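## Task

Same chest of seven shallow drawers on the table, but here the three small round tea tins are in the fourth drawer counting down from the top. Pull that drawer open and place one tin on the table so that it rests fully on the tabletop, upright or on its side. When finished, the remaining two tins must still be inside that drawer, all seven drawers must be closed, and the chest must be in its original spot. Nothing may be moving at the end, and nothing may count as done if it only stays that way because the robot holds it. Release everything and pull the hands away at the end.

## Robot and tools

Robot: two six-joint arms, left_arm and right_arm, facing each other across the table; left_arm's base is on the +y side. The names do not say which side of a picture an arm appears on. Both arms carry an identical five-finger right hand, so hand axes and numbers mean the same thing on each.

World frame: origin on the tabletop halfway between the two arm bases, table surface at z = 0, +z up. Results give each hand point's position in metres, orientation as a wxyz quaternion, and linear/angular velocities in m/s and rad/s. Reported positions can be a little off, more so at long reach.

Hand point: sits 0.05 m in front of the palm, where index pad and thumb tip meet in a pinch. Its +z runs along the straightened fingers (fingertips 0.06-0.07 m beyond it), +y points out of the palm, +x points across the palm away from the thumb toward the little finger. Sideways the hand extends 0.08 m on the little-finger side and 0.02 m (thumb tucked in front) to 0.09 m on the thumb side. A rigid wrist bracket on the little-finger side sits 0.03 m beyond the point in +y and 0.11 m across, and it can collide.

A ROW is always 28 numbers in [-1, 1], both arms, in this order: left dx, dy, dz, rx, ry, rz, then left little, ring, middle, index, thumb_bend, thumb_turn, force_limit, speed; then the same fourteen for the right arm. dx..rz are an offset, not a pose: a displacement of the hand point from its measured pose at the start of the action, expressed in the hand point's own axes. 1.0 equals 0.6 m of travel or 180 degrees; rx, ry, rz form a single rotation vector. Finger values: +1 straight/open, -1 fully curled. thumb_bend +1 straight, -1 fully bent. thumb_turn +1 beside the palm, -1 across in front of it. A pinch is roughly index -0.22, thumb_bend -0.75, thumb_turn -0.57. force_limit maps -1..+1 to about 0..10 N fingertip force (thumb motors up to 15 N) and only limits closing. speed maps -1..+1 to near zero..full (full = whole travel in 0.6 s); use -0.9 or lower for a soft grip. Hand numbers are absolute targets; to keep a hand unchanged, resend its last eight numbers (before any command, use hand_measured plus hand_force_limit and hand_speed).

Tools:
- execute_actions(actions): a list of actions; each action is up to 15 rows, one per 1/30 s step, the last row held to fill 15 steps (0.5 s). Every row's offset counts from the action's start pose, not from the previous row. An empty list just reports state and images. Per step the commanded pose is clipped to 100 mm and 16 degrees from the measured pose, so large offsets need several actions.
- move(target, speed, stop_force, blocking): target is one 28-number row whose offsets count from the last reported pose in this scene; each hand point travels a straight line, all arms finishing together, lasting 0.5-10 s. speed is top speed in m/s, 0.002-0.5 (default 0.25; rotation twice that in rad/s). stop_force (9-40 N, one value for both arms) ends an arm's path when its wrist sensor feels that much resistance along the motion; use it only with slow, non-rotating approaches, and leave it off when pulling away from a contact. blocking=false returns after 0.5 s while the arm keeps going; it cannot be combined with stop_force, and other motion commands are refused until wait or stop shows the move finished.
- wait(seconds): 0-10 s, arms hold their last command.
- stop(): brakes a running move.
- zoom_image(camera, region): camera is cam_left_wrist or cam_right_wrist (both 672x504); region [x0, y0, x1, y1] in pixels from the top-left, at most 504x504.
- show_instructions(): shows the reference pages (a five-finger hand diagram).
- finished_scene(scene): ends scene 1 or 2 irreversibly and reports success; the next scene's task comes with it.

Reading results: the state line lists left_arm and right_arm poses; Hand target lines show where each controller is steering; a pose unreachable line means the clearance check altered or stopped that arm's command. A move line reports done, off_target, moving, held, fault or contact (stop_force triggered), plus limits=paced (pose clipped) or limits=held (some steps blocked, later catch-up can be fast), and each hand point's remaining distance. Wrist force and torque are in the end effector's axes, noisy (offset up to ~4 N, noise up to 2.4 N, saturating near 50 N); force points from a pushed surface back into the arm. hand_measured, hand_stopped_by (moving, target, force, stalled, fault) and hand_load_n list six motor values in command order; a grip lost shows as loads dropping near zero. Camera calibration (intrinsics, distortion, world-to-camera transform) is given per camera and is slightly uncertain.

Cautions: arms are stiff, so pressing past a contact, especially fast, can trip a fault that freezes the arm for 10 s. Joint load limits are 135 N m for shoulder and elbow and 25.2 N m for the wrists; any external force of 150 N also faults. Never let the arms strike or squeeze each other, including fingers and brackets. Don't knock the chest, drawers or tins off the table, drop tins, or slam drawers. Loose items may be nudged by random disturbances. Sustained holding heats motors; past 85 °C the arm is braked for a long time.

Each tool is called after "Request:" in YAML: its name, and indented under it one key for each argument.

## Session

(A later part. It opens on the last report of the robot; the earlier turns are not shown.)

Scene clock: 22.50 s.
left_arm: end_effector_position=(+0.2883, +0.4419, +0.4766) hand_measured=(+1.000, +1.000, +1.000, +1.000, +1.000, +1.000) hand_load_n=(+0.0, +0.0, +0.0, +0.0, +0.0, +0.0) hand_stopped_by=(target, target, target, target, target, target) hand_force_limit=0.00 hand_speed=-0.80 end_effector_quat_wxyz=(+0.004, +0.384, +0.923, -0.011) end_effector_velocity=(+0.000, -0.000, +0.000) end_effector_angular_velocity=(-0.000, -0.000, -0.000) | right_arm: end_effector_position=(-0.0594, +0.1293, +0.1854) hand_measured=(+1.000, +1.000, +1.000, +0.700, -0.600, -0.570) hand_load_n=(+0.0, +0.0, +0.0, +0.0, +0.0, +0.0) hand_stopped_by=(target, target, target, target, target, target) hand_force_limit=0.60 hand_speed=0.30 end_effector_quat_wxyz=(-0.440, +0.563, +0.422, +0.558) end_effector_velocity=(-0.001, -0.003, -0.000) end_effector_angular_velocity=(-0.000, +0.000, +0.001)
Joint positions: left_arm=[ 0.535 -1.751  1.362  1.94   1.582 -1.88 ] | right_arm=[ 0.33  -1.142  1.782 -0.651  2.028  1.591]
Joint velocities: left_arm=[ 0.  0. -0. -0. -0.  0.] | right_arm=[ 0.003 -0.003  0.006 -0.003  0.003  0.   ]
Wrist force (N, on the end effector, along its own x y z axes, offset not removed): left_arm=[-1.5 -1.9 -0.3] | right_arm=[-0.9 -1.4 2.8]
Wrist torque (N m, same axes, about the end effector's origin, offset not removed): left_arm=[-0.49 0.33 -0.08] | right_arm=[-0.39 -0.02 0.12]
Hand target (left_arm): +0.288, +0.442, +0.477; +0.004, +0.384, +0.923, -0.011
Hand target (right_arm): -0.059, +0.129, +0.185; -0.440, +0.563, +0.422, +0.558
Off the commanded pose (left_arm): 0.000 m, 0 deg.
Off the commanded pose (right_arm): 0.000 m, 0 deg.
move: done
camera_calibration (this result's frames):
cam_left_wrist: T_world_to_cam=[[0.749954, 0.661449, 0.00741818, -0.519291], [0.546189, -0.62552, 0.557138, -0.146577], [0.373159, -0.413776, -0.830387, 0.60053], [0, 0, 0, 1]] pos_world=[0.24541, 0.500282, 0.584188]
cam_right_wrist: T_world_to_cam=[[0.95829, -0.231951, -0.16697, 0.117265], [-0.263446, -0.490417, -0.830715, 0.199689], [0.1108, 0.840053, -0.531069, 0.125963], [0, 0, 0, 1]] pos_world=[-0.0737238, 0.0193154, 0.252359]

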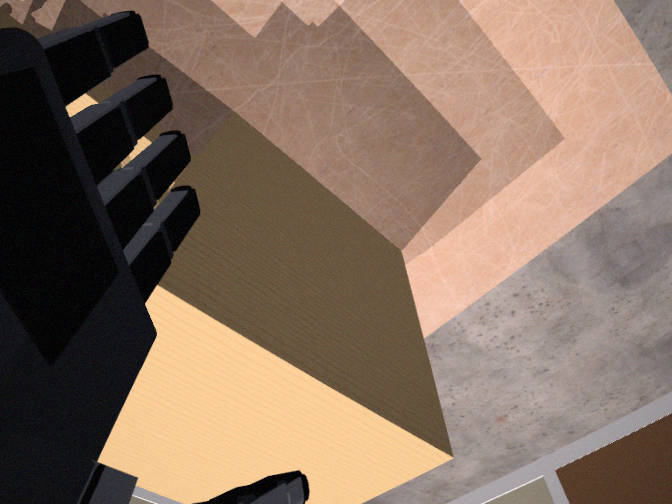

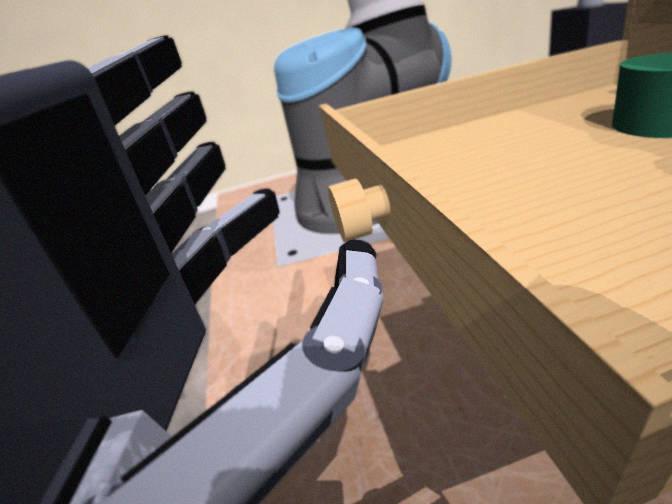

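Request:
move:
  target: [-0.041,-0.483,0.295,0.212,-0.164,-0.395,-1,-1,-1,0.5,0.3,-0.57,0.5,0.5, 0,-0.03,-0.2,0,0,0,1,1,1,0.7,-0.6,-0.57,0.6,0.3]

Scene clock: 26.63 s.
left_arm: end_effector_position=(+0.0992, +0.2164, +0.3050) hand_measured=(-1.000, -1.000, -1.000, +0.500, +0.300, -0.570) hand_load_n=(+0.0, +0.0, +0.0, +0.0, +0.0, +0.0) hand_stopped_by=(target, target, target, target, target, target) hand_force_limit=0.50 hand_speed=0.50 end_effector_quat_wxyz=(-0.094, +0.241, -0.888, +0.379) end_effector_velocity=(-0.000, -0.001, -0.001) end_effector_angular_velocity=(-0.007, -0.008, +0.013) | right_arm: end_effector_position=(-0.1076, +0.0181, +0.1847) hand_measured=(+1.000, +1.000, +1.000, +0.700, -0.600, -0.570) hand_load_n=(+0.0, +0.0, +0.0, +0.0, +0.0, +0.0) hand_stopped_by=(target, target, target, target, target, target) hand_force_limit=0.60 hand_speed=0.30 end_effector_quat_wxyz=(-0.440, +0.563, +0.422, +0.558) end_effector_velocity=(-0.000, -0.000, +0.001) end_effector_angular_velocity=(+0.001, +0.000, +0.000)
Joint positions: left_arm=[-0.687 -1.89   1.923  1.229  0.817 -4.298] | right_arm=[ 0.5   -1.279  1.988 -0.721  2.197  1.589]
Joint velocities: left_arm=[-0.012  0.005  0.007  0.007 -0.017 -0.027] | right_arm=[ 0.001 -0.001 -0.     0.     0.    -0.   ]
Wrist force (N, on the end effector, along its own x y z axes, offset not removed): left_arm=[0.0 0.7 -1.7] | right_arm=[-0.6 -1.1 2.2]
Wrist torque (N m, same axes, about the end effector's origin, offset not removed): left_arm=[-0.07 0.15 0.09] | right_arm=[-0.33 0.05 0.13]
Hand target (left_arm): +0.099, +0.216, +0.305; +0.095, -0.241, +0.888, -0.379
Hand target (right_arm): -0.108, +0.018, +0.185; -0.440, +0.563, +0.422, +0.558
Off the commanded pose (left_arm): 0.001 m, 0 deg.
Off the commanded pose (right_arm): 0.000 m, 0 deg.
move: done
camera_calibration (this result's frames):
cam_left_wrist: T_world_to_cam=[[-0.31293, 0.639566, -0.702161, 0.0995007], [0.557646, 0.722171, 0.409268, -0.336398], [0.768834, -0.263485, -0.58264, 0.288053], [0, 0, 0, 1]] pos_world=[-0.00273768, 0.255197, 0.375374]
cam_right_wrist: T_world_to_cam=[[0.958203, -0.231976, -0.167433, 0.137679], [-0.263878, -0.490546, -0.830502, 0.131718], [0.110523, 0.839971, -0.531256, 0.22442], [0, 0, 0, 1]] pos_world=[-0.121971, -0.0919547, 0.251668]

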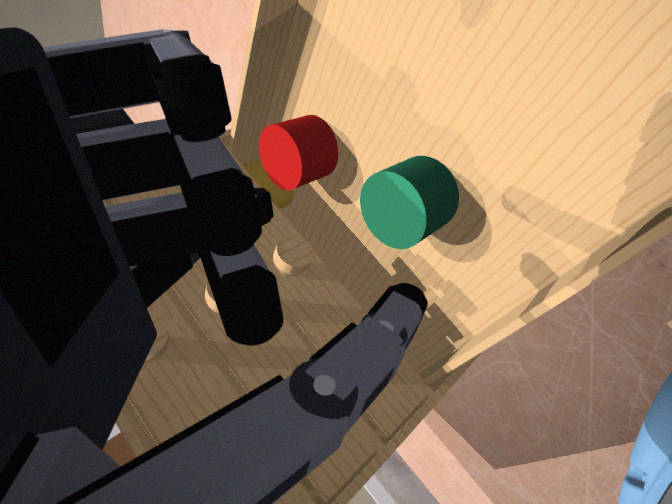

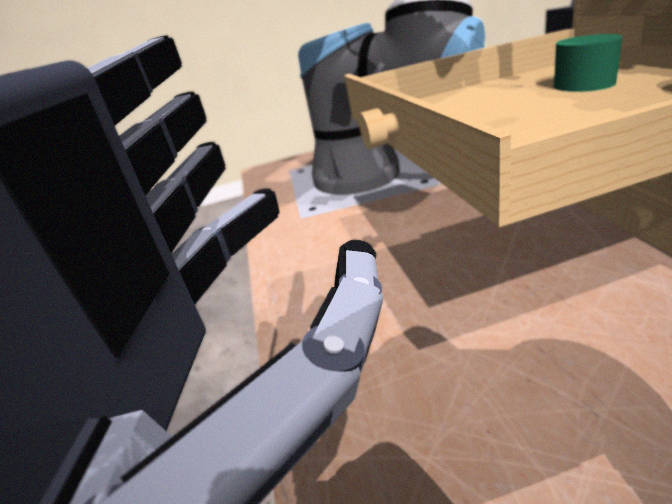

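Request:
move:
  target: [-0.064,0.016,0.114,0,0,0,-1,-1,-1,0.5,0.3,-0.57,0.5,0.5, 0,0,0,0,0,0,1,1,1,0.7,-0.6,-0.57,0.6,0.3]
  speed: 0.06
  stop_force: 10

Scene clock: 28.67 s.
left_arm: end_effector_position=(+0.1528, +0.1985, +0.2504) hand_measured=(-1.000, -1.000, -1.000, +0.500, +0.300, -0.570) hand_load_n=(+0.0, +0.0, +0.0, +0.0, +0.0, +0.0) hand_stopped_by=(target, target, target, target, target, target) hand_force_limit=0.50 hand_speed=0.50 end_effector_quat_wxyz=(-0.095, +0.241, -0.888, +0.379) end_effector_velocity=(+0.002, -0.001, -0.002) end_effector_angular_velocity=(+0.001, +0.002, -0.001) | right_arm: end_effector_position=(-0.1077, +0.0180, +0.1847) hand_measured=(+1.000, +1.000, +1.000, +0.700, -0.600, -0.570) hand_load_n=(+0.0, +0.0, +0.0, +0.0, +0.0, +0.0) hand_stopped_by=(target, target, target, target, target, target) hand_force_limit=0.60 hand_speed=0.30 end_effector_quat_wxyz=(-0.440, +0.563, +0.422, +0.558) end_effector_velocity=(+0.000, +0.000, +0.000) end_effector_angular_velocity=(-0.001, -0.001, -0.001)
Joint positions: left_arm=[-0.379 -1.841  1.976  0.894  0.945 -3.933] | right_arm=[ 0.5   -1.279  1.988 -0.721  2.197  1.589]
Joint velocities: left_arm=[ 0.014  0.003 -0.    -0.012  0.009  0.014] | right_arm=[-0.    -0.    -0.     0.001  0.    -0.   ]
Wrist force (N, on the end effector, along its own x y z axes, offset not removed): left_arm=[-0.4 -0.1 -0.6] | right_arm=[1.7 -2.8 3.3]
Wrist torque (N m, same axes, about the end effector's origin, offset not removed): left_arm=[-0.16 0.20 0.14] | right_arm=[-0.67 -0.38 0.22]
Hand target (left_arm): +0.153, +0.198, +0.250; +0.094, -0.241, +0.888, -0.379
Hand target (right_arm): -0.108, +0.018, +0.185; -0.440, +0.563, +0.422, +0.558
Off the commanded pose (left_arm): 0.000 m, 0 deg.
Off the commanded pose (right_arm): 0.000 m, 0 deg.
move: done
camera_calibration (this result's frames):
cam_left_wrist: T_world_to_cam=[[-0.312411, 0.639199, -0.702726, 0.089544], [0.556925, 0.722528, 0.409618, -0.331093], [0.769567, -0.263397, -0.581712, 0.209885], [0, 0, 0, 1]] pos_world=[0.0508483, 0.237271, 0.320639]
cam_right_wrist: T_world_to_cam=[[0.958218, -0.231888, -0.167472, 0.137734], [-0.263858, -0.490509, -0.83053, 0.131736], [0.110443, 0.840017, -0.5312, 0.224433], [0, 0, 0, 1]] pos_world=[-0.122007, -0.0919712, 0.251696]

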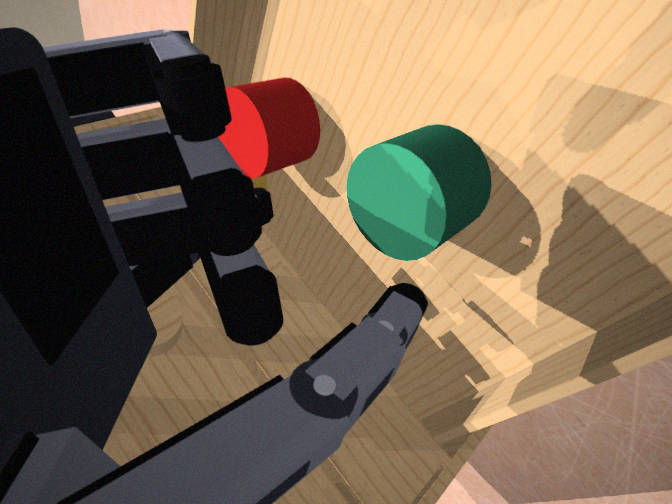

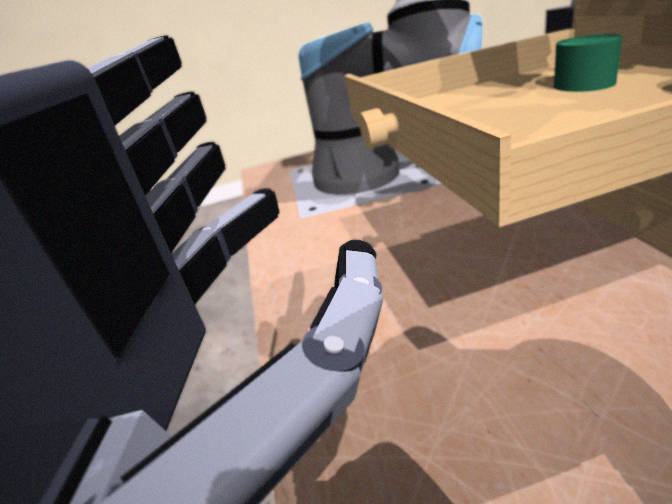

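Request:
move:
  target: [0,0.058,0.058,0,0,0,-1,-1,-1,0.5,0.3,-0.57,0.5,0.5, 0,0,0,0,0,0,1,1,1,0.7,-0.6,-0.57,0.6,0.3]
  speed: 0.02
  stop_force: 10

Scene clock: 31.73 s.
left_arm: end_effector_position=(+0.1527, +0.1975, +0.2015) hand_measured=(-1.000, -1.000, -1.000, +0.500, +0.300, -0.570) hand_load_n=(+0.0, +0.0, +0.0, +0.0, +0.0, +0.0) hand_stopped_by=(target, target, target, target, target, target) hand_force_limit=0.50 hand_speed=0.50 end_effector_quat_wxyz=(-0.095, +0.241, -0.888, +0.379) end_effector_velocity=(+0.000, -0.000, -0.003) end_effector_angular_velocity=(+0.001, -0.000, -0.000) | right_arm: end_effector_position=(-0.1077, +0.0181, +0.1847) hand_measured=(+1.000, +1.000, +1.000, +0.700, -0.600, -0.570) hand_load_n=(+0.0, +0.0, +0.0, +0.0, +0.0, +0.0) hand_stopped_by=(target, target, target, target, target, target) hand_force_limit=0.60 hand_speed=0.30 end_effector_quat_wxyz=(-0.440, +0.563, +0.422, +0.558) end_effector_velocity=(-0.001, +0.000, +0.000) end_effector_angular_velocity=(+0.001, +0.000, +0.002)
Joint positions: left_arm=[-0.377 -1.812  2.083  0.758  0.945 -3.932] | right_arm=[ 0.5   -1.279  1.988 -0.721  2.197  1.589]
Joint velocities: left_arm=[ 0.001  0.003  0.005 -0.008  0.001  0.001] | right_arm=[ 0.    -0.     0.    -0.001 -0.002  0.   ]
Wrist force (N, on the end effector, along its own x y z axes, offset not removed): left_arm=[1.1 -0.6 -0.7] | right_arm=[-0.3 -1.3 3.4]
Wrist torque (N m, same axes, about the end effector's origin, offset not removed): left_arm=[-0.30 -0.10 0.23] | right_arm=[-0.39 -0.14 0.13]
Hand target (left_arm): +0.153, +0.197, +0.201; +0.095, -0.241, +0.888, -0.379
Hand target (right_arm): -0.108, +0.018, +0.185; -0.440, +0.563, +0.422, +0.558
Off the commanded pose (left_arm): 0.000 m, 0 deg.
Off the commanded pose (right_arm): 0.000 m, 0 deg.
move: done
camera_calibration (this result's frames):
cam_left_wrist: T_world_to_cam=[[-0.312407, 0.639198, -0.702729, 0.0557794], [0.556925, 0.722528, 0.409618, -0.31023], [0.769569, -0.2634, -0.581709, 0.181289], [0, 0, 0, 1]] pos_world=[0.0506862, 0.236247, 0.271731]
cam_right_wrist: T_world_to_cam=[[0.95821, -0.23192, -0.167472, 0.137716], [-0.263874, -0.490501, -0.83053, 0.131741], [0.110472, 0.840013, -0.5312, 0.224429], [0, 0, 0, 1]] pos_world=[-0.121991, -0.0919652, 0.251695]

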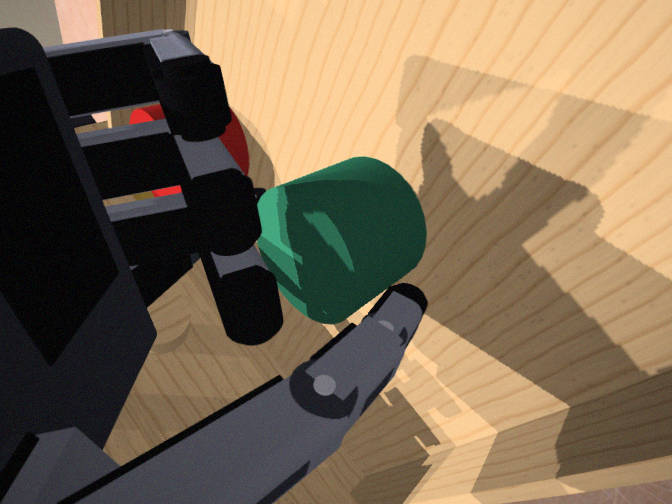

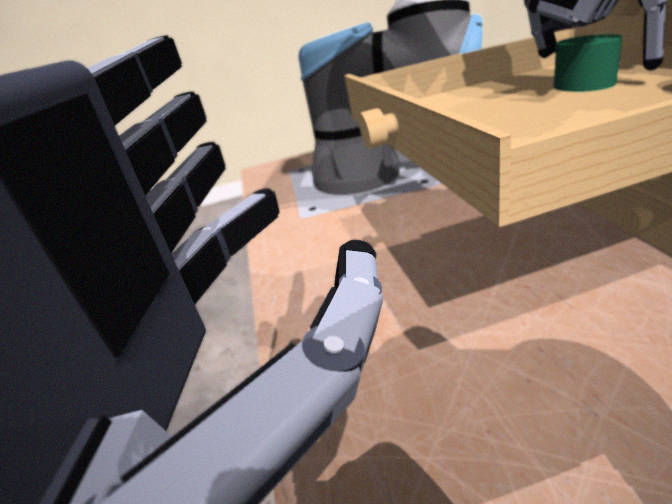

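Matches scene 1's view. Close.

Request:
move:
  target: [0,0,0,0,0,0,-1,-1,-1,-0.3,-0.6,-0.57,0.5,-0.6, 0,0,0,0,0,0,1,1,1,0.7,-0.6,-0.57,0.6,0.3]

Request:
move:
  target: [0,-0.075,-0.075,0,0,0,-1,-1,-1,-0.3,-0.6,-0.57,0.5,-0.6, 0,0,0,0,0,0,1,1,1,0.7,-0.6,-0.57,0.6,0.3]
  speed: 0.04

Scene clock: 32.73 s.
left_arm: end_effector_position=(+0.1527, +0.1975, +0.2015) hand_measured=(-1.000, -1.000, -1.000, +0.216, +0.068, -0.570) hand_load_n=(+0.0, +0.0, +0.0, +13.5, +11.5, +0.0) hand_stopped_by=(target, target, target, force, force, target) hand_force_limit=0.50 hand_speed=-0.60 end_effector_quat_wxyz=(-0.095, +0.241, -0.888, +0.379) end_effector_velocity=(+0.001, -0.000, +0.001) end_effector_angular_velocity=(-0.002, -0.001, +0.001) | right_arm: end_effector_position=(-0.1077, +0.0180, +0.1847) hand_measured=(+1.000, +1.000, +1.000, +0.700, -0.600, -0.570) hand_load_n=(+0.0, +0.0, +0.0, +0.0, +0.0, +0.0) hand_stopped_by=(target, target, target, target, target, target) hand_force_limit=0.60 hand_speed=0.30 end_effector_quat_wxyz=(-0.440, +0.563, +0.422, +0.558) end_effector_velocity=(-0.000, +0.000, +0.001) end_effector_angular_velocity=(+0.001, -0.000, +0.001)
Joint positions: left_arm=[-0.377 -1.812  2.083  0.758  0.945 -3.932] | right_arm=[ 0.5   -1.279  1.988 -0.721  2.197  1.589]
Joint velocities: left_arm=[ 0.    -0.001 -0.    -0.    -0.002  0.   ] | right_arm=[ 0.    -0.    -0.    -0.    -0.001 -0.001]
Wrist force (N, on the end effector, along its own x y z axes, offset not removed): left_arm=[0.5 0.3 -1.2] | right_arm=[-0.3 -2.7 2.5]
Wrist torque (N m, same axes, about the end effector's origin, offset not removed): left_arm=[-0.08 0.11 0.15] | right_arm=[-0.60 -0.05 0.08]
Hand target (left_arm): +0.153, +0.197, +0.201; +0.095, -0.241, +0.888, -0.379
Hand target (right_arm): -0.108, +0.018, +0.185; -0.440, +0.563, +0.422, +0.558
Off the commanded pose (left_arm): 0.000 m, 0 deg.
Off the commanded pose (right_arm): 0.000 m, 0 deg.
move: done
camera_calibration (this result's frames):
cam_left_wrist: T_world_to_cam=[[-0.312378, 0.639227, -0.702716, 0.0557641], [0.556893, 0.722516, 0.409684, -0.310253], [0.769604, -0.263361, -0.581679, 0.181249], [0, 0, 0, 1]] pos_world=[0.0507067, 0.236251, 0.271721]
cam_right_wrist: T_world_to_cam=[[0.958215, -0.231899, -0.167472, 0.137728], [-0.263864, -0.490506, -0.83053, 0.131737], [0.110453, 0.840016, -0.5312, 0.224431], [0, 0, 0, 1]] pos_world=[-0.122001, -0.0919688, 0.251695]

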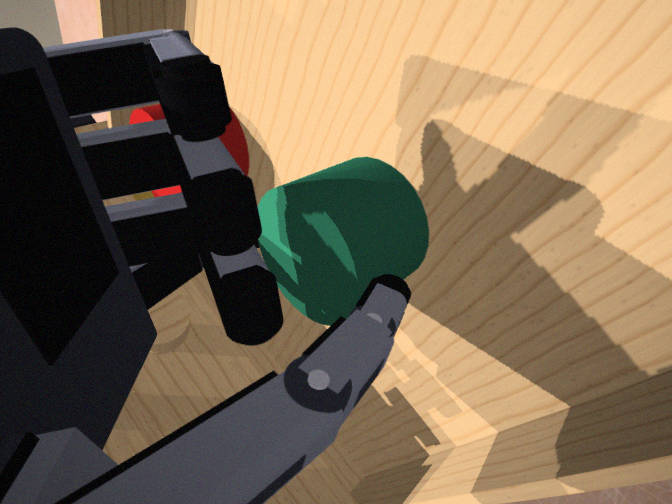

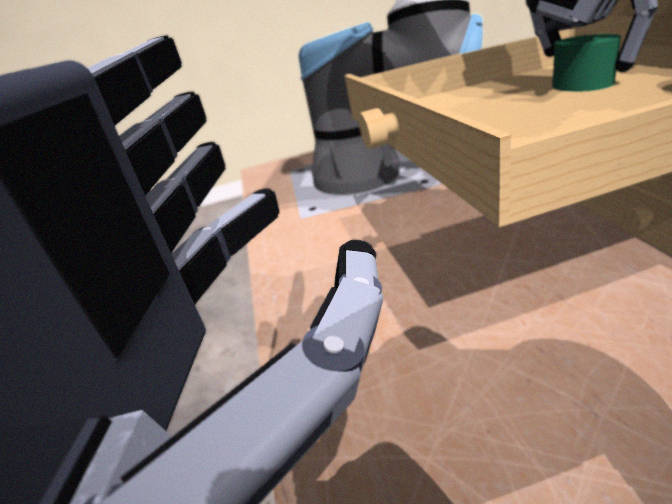

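Scene clock: 34.73 s.
left_arm: end_effector_position=(+0.1529, +0.1988, +0.2648) hand_measured=(-1.000, -1.000, -1.000, +0.216, +0.068, -0.570) hand_load_n=(+0.0, +0.0, +0.0, +13.5, +11.5, +0.0) hand_stopped_by=(target, target, target, force, force, target) hand_force_limit=0.50 hand_speed=-0.60 end_effector_quat_wxyz=(-0.095, +0.241, -0.888, +0.379) end_effector_velocity=(-0.000, +0.000, +0.003) end_effector_angular_velocity=(+0.001, -0.000, +0.000) | right_arm: end_effector_position=(-0.1077, +0.0180, +0.1847) hand_measured=(+1.000, +1.000, +1.000, +0.700, -0.600, -0.570) hand_load_n=(+0.0, +0.0, +0.0, +0.0, +0.0, +0.0) hand_stopped_by=(target, target, target, target, target, target) hand_force_limit=0.60 hand_speed=0.30 end_effector_quat_wxyz=(-0.440, +0.563, +0.422, +0.558) end_effector_velocity=(+0.000, -0.000, -0.000) end_effector_angular_velocity=(-0.002, -0.001, -0.001)
Joint positions: left_arm=[-0.379 -1.846  1.943  0.932  0.944 -3.934] | right_arm=[ 0.5   -1.279  1.988 -0.721  2.197  1.589]
Joint velocities: left_arm=[-0.001 -0.001 -0.006  0.009 -0.    -0.001] | right_arm=[-0.     0.    -0.     0.002  0.001  0.   ]
Wrist force (N, on the end effector, along its own x y z axes, offset not removed): left_arm=[0.3 -0.6 0.1] | right_arm=[-0.5 -1.5 2.0]
Wrist torque (N m, same axes, about the end effector's origin, offset not removed): left_arm=[-0.32 -0.05 0.13] | right_arm=[-0.35 -0.03 0.12]
Hand target (left_arm): +0.153, +0.199, +0.265; +0.095, -0.241, +0.888, -0.379
Hand target (right_arm): -0.108, +0.018, +0.185; -0.440, +0.563, +0.422, +0.558
Off the commanded pose (left_arm): 0.000 m, 0 deg.
Off the commanded pose (right_arm): 0.000 m, 0 deg.
move: done
camera_calibration (this result's frames):
cam_left_wrist: T_world_to_cam=[[-0.312368, 0.639208, -0.702737, 0.0994703], [0.556913, 0.722519, 0.409653, -0.337246], [0.769594, -0.263401, -0.581675, 0.218273], [0, 0, 0, 1]] pos_world=[0.0509062, 0.237577, 0.335019]
cam_right_wrist: T_world_to_cam=[[0.958215, -0.231899, -0.167471, 0.137728], [-0.263864, -0.490506, -0.83053, 0.131737], [0.110453, 0.840016, -0.531201, 0.224431], [0, 0, 0, 1]] pos_world=[-0.122001, -0.0919689, 0.251695]

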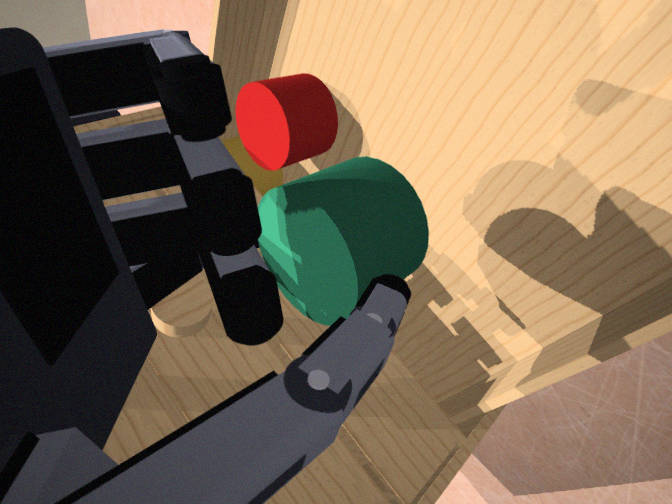

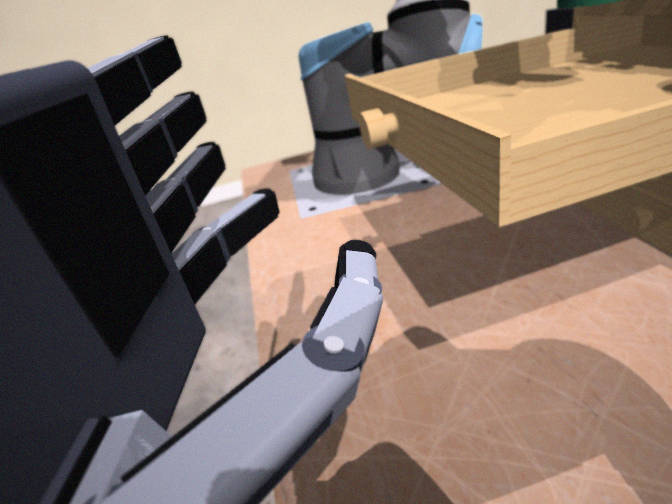

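Request:
move:
  target: [0.105,-0.033,-0.12,0,0,0,-1,-1,-1,-0.3,-0.6,-0.57,0.5,-0.6, 0,0.03,0.2,0,0,0,1,1,1,0.7,-0.55,-0.57,0.6,0.3]
  speed: 0.12

Scene clock: 36.50 s.
left_arm: end_effector_position=(+0.0802, +0.2007, +0.3296) hand_measured=(-1.000, -1.000, -1.000, +0.216, +0.068, -0.570) hand_load_n=(+0.0, +0.0, +0.0, +13.5, +11.5, +0.0) hand_stopped_by=(target, target, target, force, force, target) hand_force_limit=0.50 hand_speed=-0.60 end_effector_quat_wxyz=(-0.094, +0.241, -0.889, +0.379) end_effector_velocity=(-0.002, +0.001, +0.001) end_effector_angular_velocity=(-0.002, -0.001, +0.003) | right_arm: end_effector_position=(-0.0595, +0.1291, +0.1855) hand_measured=(+1.000, +1.000, +1.000, +0.700, -0.550, -0.570) hand_load_n=(+0.0, +0.0, +0.0, +0.0, +0.0, +0.0) hand_stopped_by=(target, target, target, target, target, target) hand_force_limit=0.60 hand_speed=0.30 end_effector_quat_wxyz=(-0.440, +0.563, +0.422, +0.558) end_effector_velocity=(+0.001, +0.003, +0.001) end_effector_angular_velocity=(+0.001, +0.001, -0.001)
Joint positions: left_arm=[-0.703 -1.835  1.826  1.285  0.812 -4.32 ] | right_arm=[ 0.331 -1.142  1.782 -0.652  2.028  1.59 ]
Joint velocities: left_arm=[-0.012 -0.    -0.     0.012 -0.006 -0.018] | right_arm=[-0.003  0.004 -0.007  0.002 -0.002  0.   ]
Wrist force (N, on the end effector, along its own x y z axes, offset not removed): left_arm=[-0.9 1.3 0.8] | right_arm=[0.4 -2.1 2.0]
Wrist torque (N m, same axes, about the end effector's origin, offset not removed): left_arm=[-0.04 0.19 0.12] | right_arm=[-0.45 -0.06 0.18]
Hand target (left_arm): +0.080, +0.201, +0.330; +0.094, -0.241, +0.888, -0.379
Hand target (right_arm): -0.059, +0.129, +0.185; -0.440, +0.563, +0.422, +0.558
Off the commanded pose (left_arm): 0.000 m, 0 deg.
Off the commanded pose (right_arm): 0.000 m, 0 deg.
move: done
camera_calibration (this result's frames):
cam_left_wrist: T_world_to_cam=[[-0.312795, 0.639615, -0.702177, 0.120894], [0.557747, 0.722081, 0.409289, -0.324515], [0.768815, -0.263614, -0.582607, 0.312759], [0, 0, 0, 1]] pos_world=[-0.0216412, 0.239448, 0.399925]
cam_right_wrist: T_world_to_cam=[[0.958307, -0.231856, -0.167006, 0.117319], [-0.263416, -0.490348, -0.830765, 0.199571], [0.110726, 0.84012, -0.530979, 0.126192], [0, 0, 0, 1]] pos_world=[-0.0738301, 0.0190437, 0.252395]

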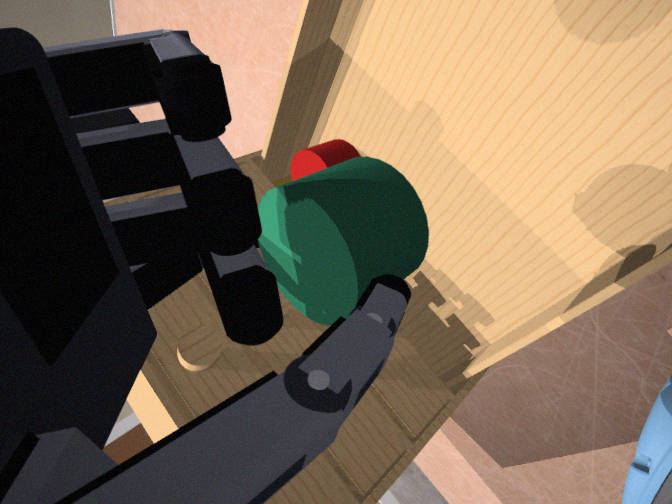

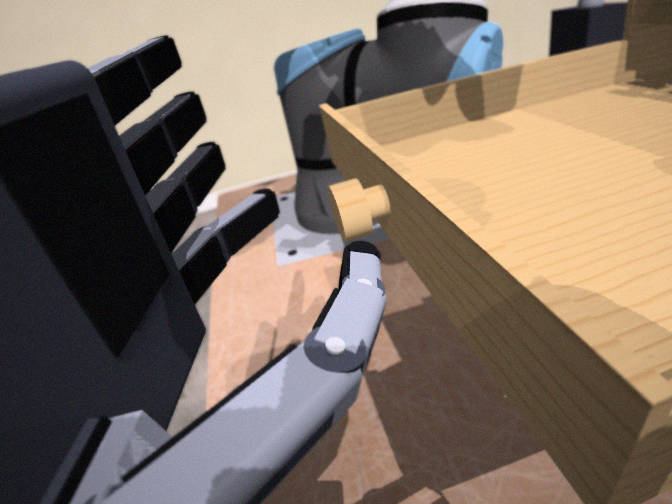

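Request:
move:
  target: [0,0,0,0,0,0,-1,-1,-1,-0.3,-0.6,-0.57,0.5,-0.6, 0,0.016,0.05,0,0,0,1,1,1,0.3,-0.55,-0.57,0.6,0.3]
  speed: 0.03

Scene clock: 38.03 s.
left_arm: end_effector_position=(+0.0802, +0.2007, +0.3296) hand_measured=(-1.000, -1.000, -1.000, +0.216, +0.068, -0.570) hand_load_n=(+0.0, +0.0, +0.0, +13.5, +11.5, +0.0) hand_stopped_by=(target, target, target, force, force, target) hand_force_limit=0.50 hand_speed=-0.60 end_effector_quat_wxyz=(-0.094, +0.241, -0.889, +0.379) end_effector_velocity=(+0.000, +0.000, -0.000) end_effector_angular_velocity=(+0.001, -0.001, +0.000) | right_arm: end_effector_position=(-0.0427, +0.1553, +0.1855) hand_measured=(+1.000, +1.000, +1.000, +0.300, -0.550, -0.570) hand_load_n=(+0.0, +0.0, +0.0, +1.0, +0.0, +0.0) hand_stopped_by=(target, target, target, target, target, target) hand_force_limit=0.60 hand_speed=0.30 end_effector_quat_wxyz=(-0.440, +0.563, +0.422, +0.558) end_effector_velocity=(+0.001, +0.003, +0.000) end_effector_angular_velocity=(+0.001, +0.000, +0.000)
Joint positions: left_arm=[-0.703 -1.835  1.826  1.285  0.812 -4.32 ] | right_arm=[ 0.288 -1.109  1.73  -0.632  1.986  1.591]
Joint velocities: left_arm=[ 0.     0.     0.001 -0.    -0.    -0.   ] | right_arm=[-0.003  0.003 -0.006  0.002 -0.003 -0.   ]
Wrist force (N, on the end effector, along its own x y z axes, offset not removed): left_arm=[-0.3 1.4 0.1] | right_arm=[0.2 -7.3 -1.1]
Wrist torque (N m, same axes, about the end effector's origin, offset not removed): left_arm=[-0.02 0.06 0.16] | right_arm=[-0.16 0.10 0.19]
Hand target (left_arm): +0.080, +0.201, +0.330; +0.094, -0.241, +0.889, -0.379
Hand target (right_arm): -0.042, +0.156, +0.186; -0.440, +0.563, +0.422, +0.558
Off the commanded pose (left_arm): 0.000 m, 0 deg.
Off the commanded pose (right_arm): 0.000 m, 0 deg.
move: done
camera_calibration (this result's frames):
cam_left_wrist: T_world_to_cam=[[-0.312768, 0.639642, -0.702164, 0.120877], [0.557729, 0.722066, 0.40934, -0.324514], [0.76884, -0.263589, -0.582586, 0.312744], [0, 0, 0, 1]] pos_world=[-0.0216526, 0.239438, 0.399912]
cam_right_wrist: T_world_to_cam=[[0.958345, -0.231789, -0.166879, 0.10728], [-0.263269, -0.490345, -0.830814, 0.216931], [0.110745, 0.84014, -0.530943, 0.102313], [0, 0, 0, 1]] pos_world=[-0.0570309, 0.0452805, 0.252455]

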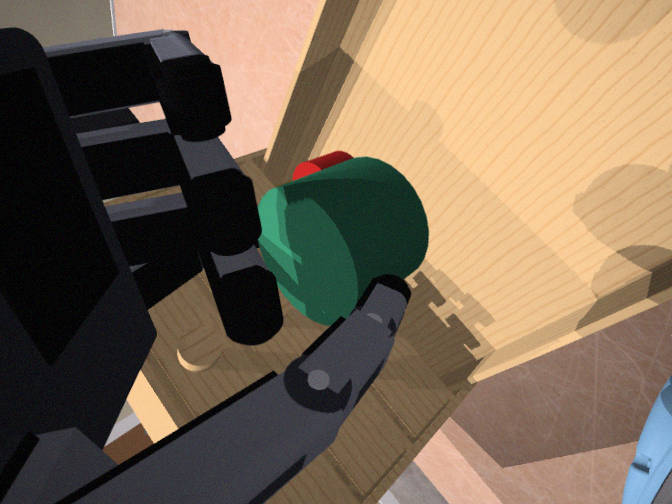

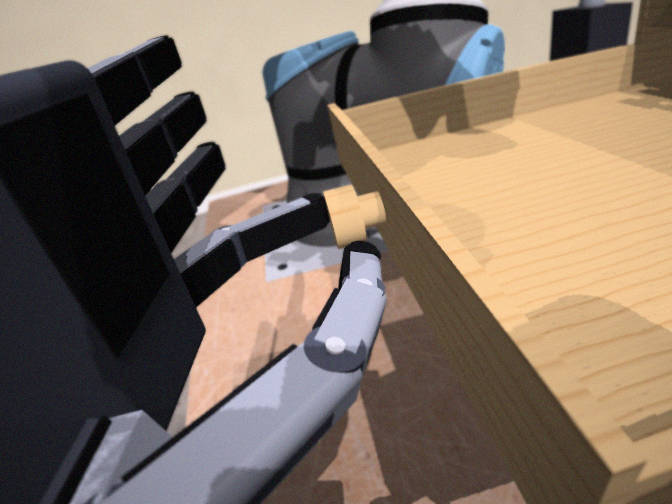

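Request:
move:
  target: [0,0,0,0,0,0,-1,-1,-1,-0.3,-0.6,-0.57,0.5,-0.6, -0.004,0.29,0.078,0,0,0,1,1,1,0.3,-0.55,-0.57,0.6,0.3]
  speed: 0.06

Scene clock: 41.63 s.
left_arm: end_effector_position=(+0.0802, +0.2007, +0.3296) hand_measured=(-1.000, -1.000, -1.000, +0.216, +0.068, -0.570) hand_load_n=(+0.0, +0.0, +0.0, +13.5, +11.5, +0.0) hand_stopped_by=(target, target, target, force, force, target) hand_force_limit=0.50 hand_speed=-0.60 end_effector_quat_wxyz=(-0.094, +0.241, -0.889, +0.379) end_effector_velocity=(+0.000, +0.000, +0.000) end_effector_angular_velocity=(-0.000, -0.000, +0.000) | right_arm: end_effector_position=(+0.1373, +0.1559, +0.1797) hand_measured=(+1.000, +1.000, +1.000, +0.486, -0.562, -0.570) hand_load_n=(+0.0, +0.0, +0.0, +21.0, -20.0, -8.5) hand_stopped_by=(target, target, target, target, target, target) hand_force_limit=0.60 hand_speed=0.30 end_effector_quat_wxyz=(-0.440, +0.563, +0.422, +0.558) end_effector_velocity=(+0.003, -0.000, -0.000) end_effector_angular_velocity=(+0.000, -0.000, -0.002)
Joint positions: left_arm=[-0.703 -1.835  1.826  1.285  0.812 -4.32 ] | right_arm=[-0.082 -1.185  1.867 -0.693  1.615  1.594]
Joint velocities: left_arm=[-0. -0.  0.  0. -0. -0.] | right_arm=[-0.005  0.     0.    -0.001 -0.003 -0.   ]
Wrist force (N, on the end effector, along its own x y z axes, offset not removed): left_arm=[1.5 0.2 1.0] | right_arm=[27.2 -50.0 -7.6]
Wrist torque (N m, same axes, about the end effector's origin, offset not removed): left_arm=[-0.32 -0.15 0.33] | right_arm=[1.13 0.77 0.34]
Hand target (left_arm): +0.080, +0.201, +0.330; +0.094, -0.241, +0.889, -0.379
Hand target (right_arm): +0.138, +0.156, +0.180; -0.440, +0.563, +0.422, +0.558
Off the commanded pose (left_arm): 0.000 m, 0 deg.
Off the commanded pose (right_arm): 0.000 m, 0 deg.
move: done
camera_calibration (this result's frames):
cam_left_wrist: T_world_to_cam=[[-0.312768, 0.639642, -0.702164, 0.120877], [0.557731, 0.722065, 0.409339, -0.324514], [0.768838, -0.26359, -0.582587, 0.312743], [0, 0, 0, 1]] pos_world=[-0.021651, 0.239438, 0.399912]
cam_right_wrist: T_world_to_cam=[[0.958533, -0.231831, -0.165738, -0.0662115], [-0.262305, -0.490362, -0.831109, 0.259697], [0.111405, 0.840119, -0.530838, 0.0787447], [0, 0, 0, 1]] pos_world=[0.122813, 0.045841, 0.246664]

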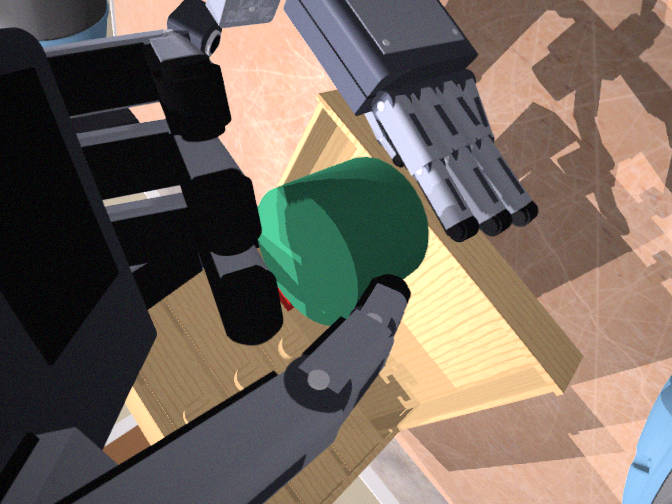

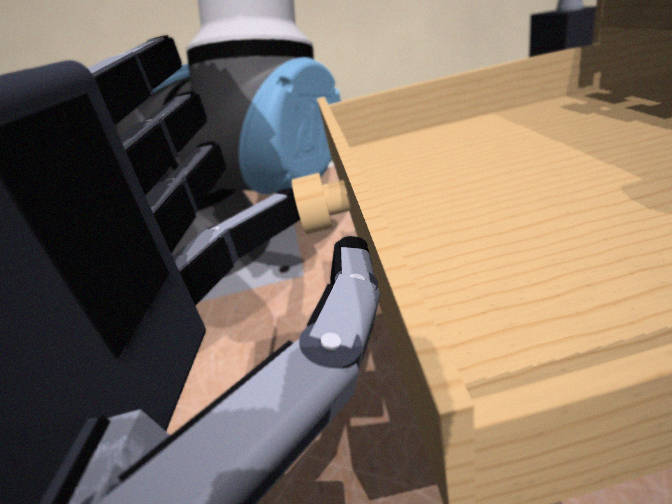

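Request:
move:
  target: [0,0,0,0,0,0,-1,-1,-1,-0.3,-0.6,-0.57,0.5,-0.6, 0.01,-0.012,-0.003,0,0,0,1,1,1,0.3,-0.55,-0.57,0.6,0.3]
  speed: 0.02

Scene clock: 42.57 s.
left_arm: end_effector_position=(+0.0802, +0.2007, +0.3296) hand_measured=(-1.000, -1.000, -1.000, +0.216, +0.068, -0.570) hand_load_n=(+0.0, +0.0, +0.0, +13.5, +11.5, +0.0) hand_stopped_by=(target, target, target, force, force, target) hand_force_limit=0.50 hand_speed=-0.60 end_effector_quat_wxyz=(-0.094, +0.241, -0.889, +0.379) end_effector_velocity=(+0.000, -0.000, -0.000) end_effector_angular_velocity=(-0.000, -0.003, +0.000) | right_arm: end_effector_position=(+0.1302, +0.1559, +0.1857) hand_measured=(+1.000, +1.000, +1.000, +0.482, -0.550, -0.570) hand_load_n=(+0.0, +0.0, +0.0, +0.0, +0.0, +0.0) hand_stopped_by=(target, target, target, target, target, target) hand_force_limit=0.60 hand_speed=0.30 end_effector_quat_wxyz=(-0.440, +0.563, +0.422, +0.558) end_effector_velocity=(-0.002, +0.000, +0.002) end_effector_angular_velocity=(+0.001, -0.001, +0.001)
Joint positions: left_arm=[-0.703 -1.835  1.826  1.285  0.812 -4.32 ] | right_arm=[-0.068 -1.193  1.86  -0.677  1.63   1.594]
Joint velocities: left_arm=[ 0.     0.002  0.    -0.001 -0.002  0.001] | right_arm=[ 0.005 -0.002 -0.002  0.003  0.004 -0.001]
Wrist force (N, on the end effector, along its own x y z axes, offset not removed): left_arm=[-0.6 -1.0 1.1] | right_arm=[0.0 -2.5 3.0]
Wrist torque (N m, same axes, about the end effector's origin, offset not removed): left_arm=[-0.34 0.18 0.10] | right_arm=[-0.60 -0.09 0.20]
Hand target (left_arm): +0.080, +0.201, +0.330; +0.094, -0.241, +0.889, -0.379
Hand target (right_arm): +0.130, +0.156, +0.186; -0.440, +0.563, +0.422, +0.558
Off the commanded pose (left_arm): 0.000 m, 0 deg.
Off the commanded pose (right_arm): 0.000 m, 0 deg.
move: done
camera_calibration (this result's frames):
cam_left_wrist: T_world_to_cam=[[-0.312768, 0.639643, -0.702163, 0.120876], [0.557731, 0.722065, 0.40934, -0.324514], [0.768839, -0.26359, -0.582587, 0.312743], [0, 0, 0, 1]] pos_world=[-0.0216512, 0.239438, 0.399911]
cam_right_wrist: T_world_to_cam=[[0.958507, -0.231893, -0.1658, -0.058454], [-0.262389, -0.490334, -0.831098, 0.26281], [0.111428, 0.840118, -0.530835, 0.082674], [0, 0, 0, 1]] pos_world=[0.115775, 0.0458536, 0.252615]

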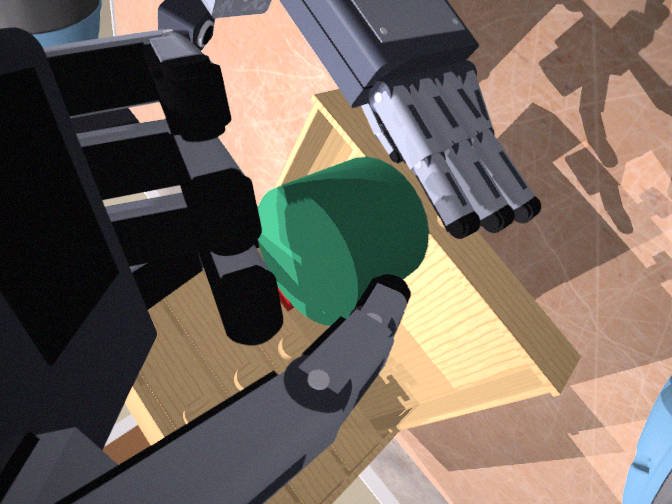

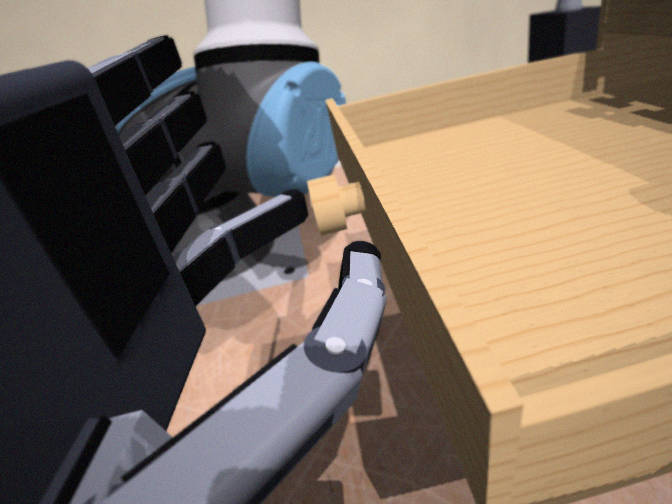

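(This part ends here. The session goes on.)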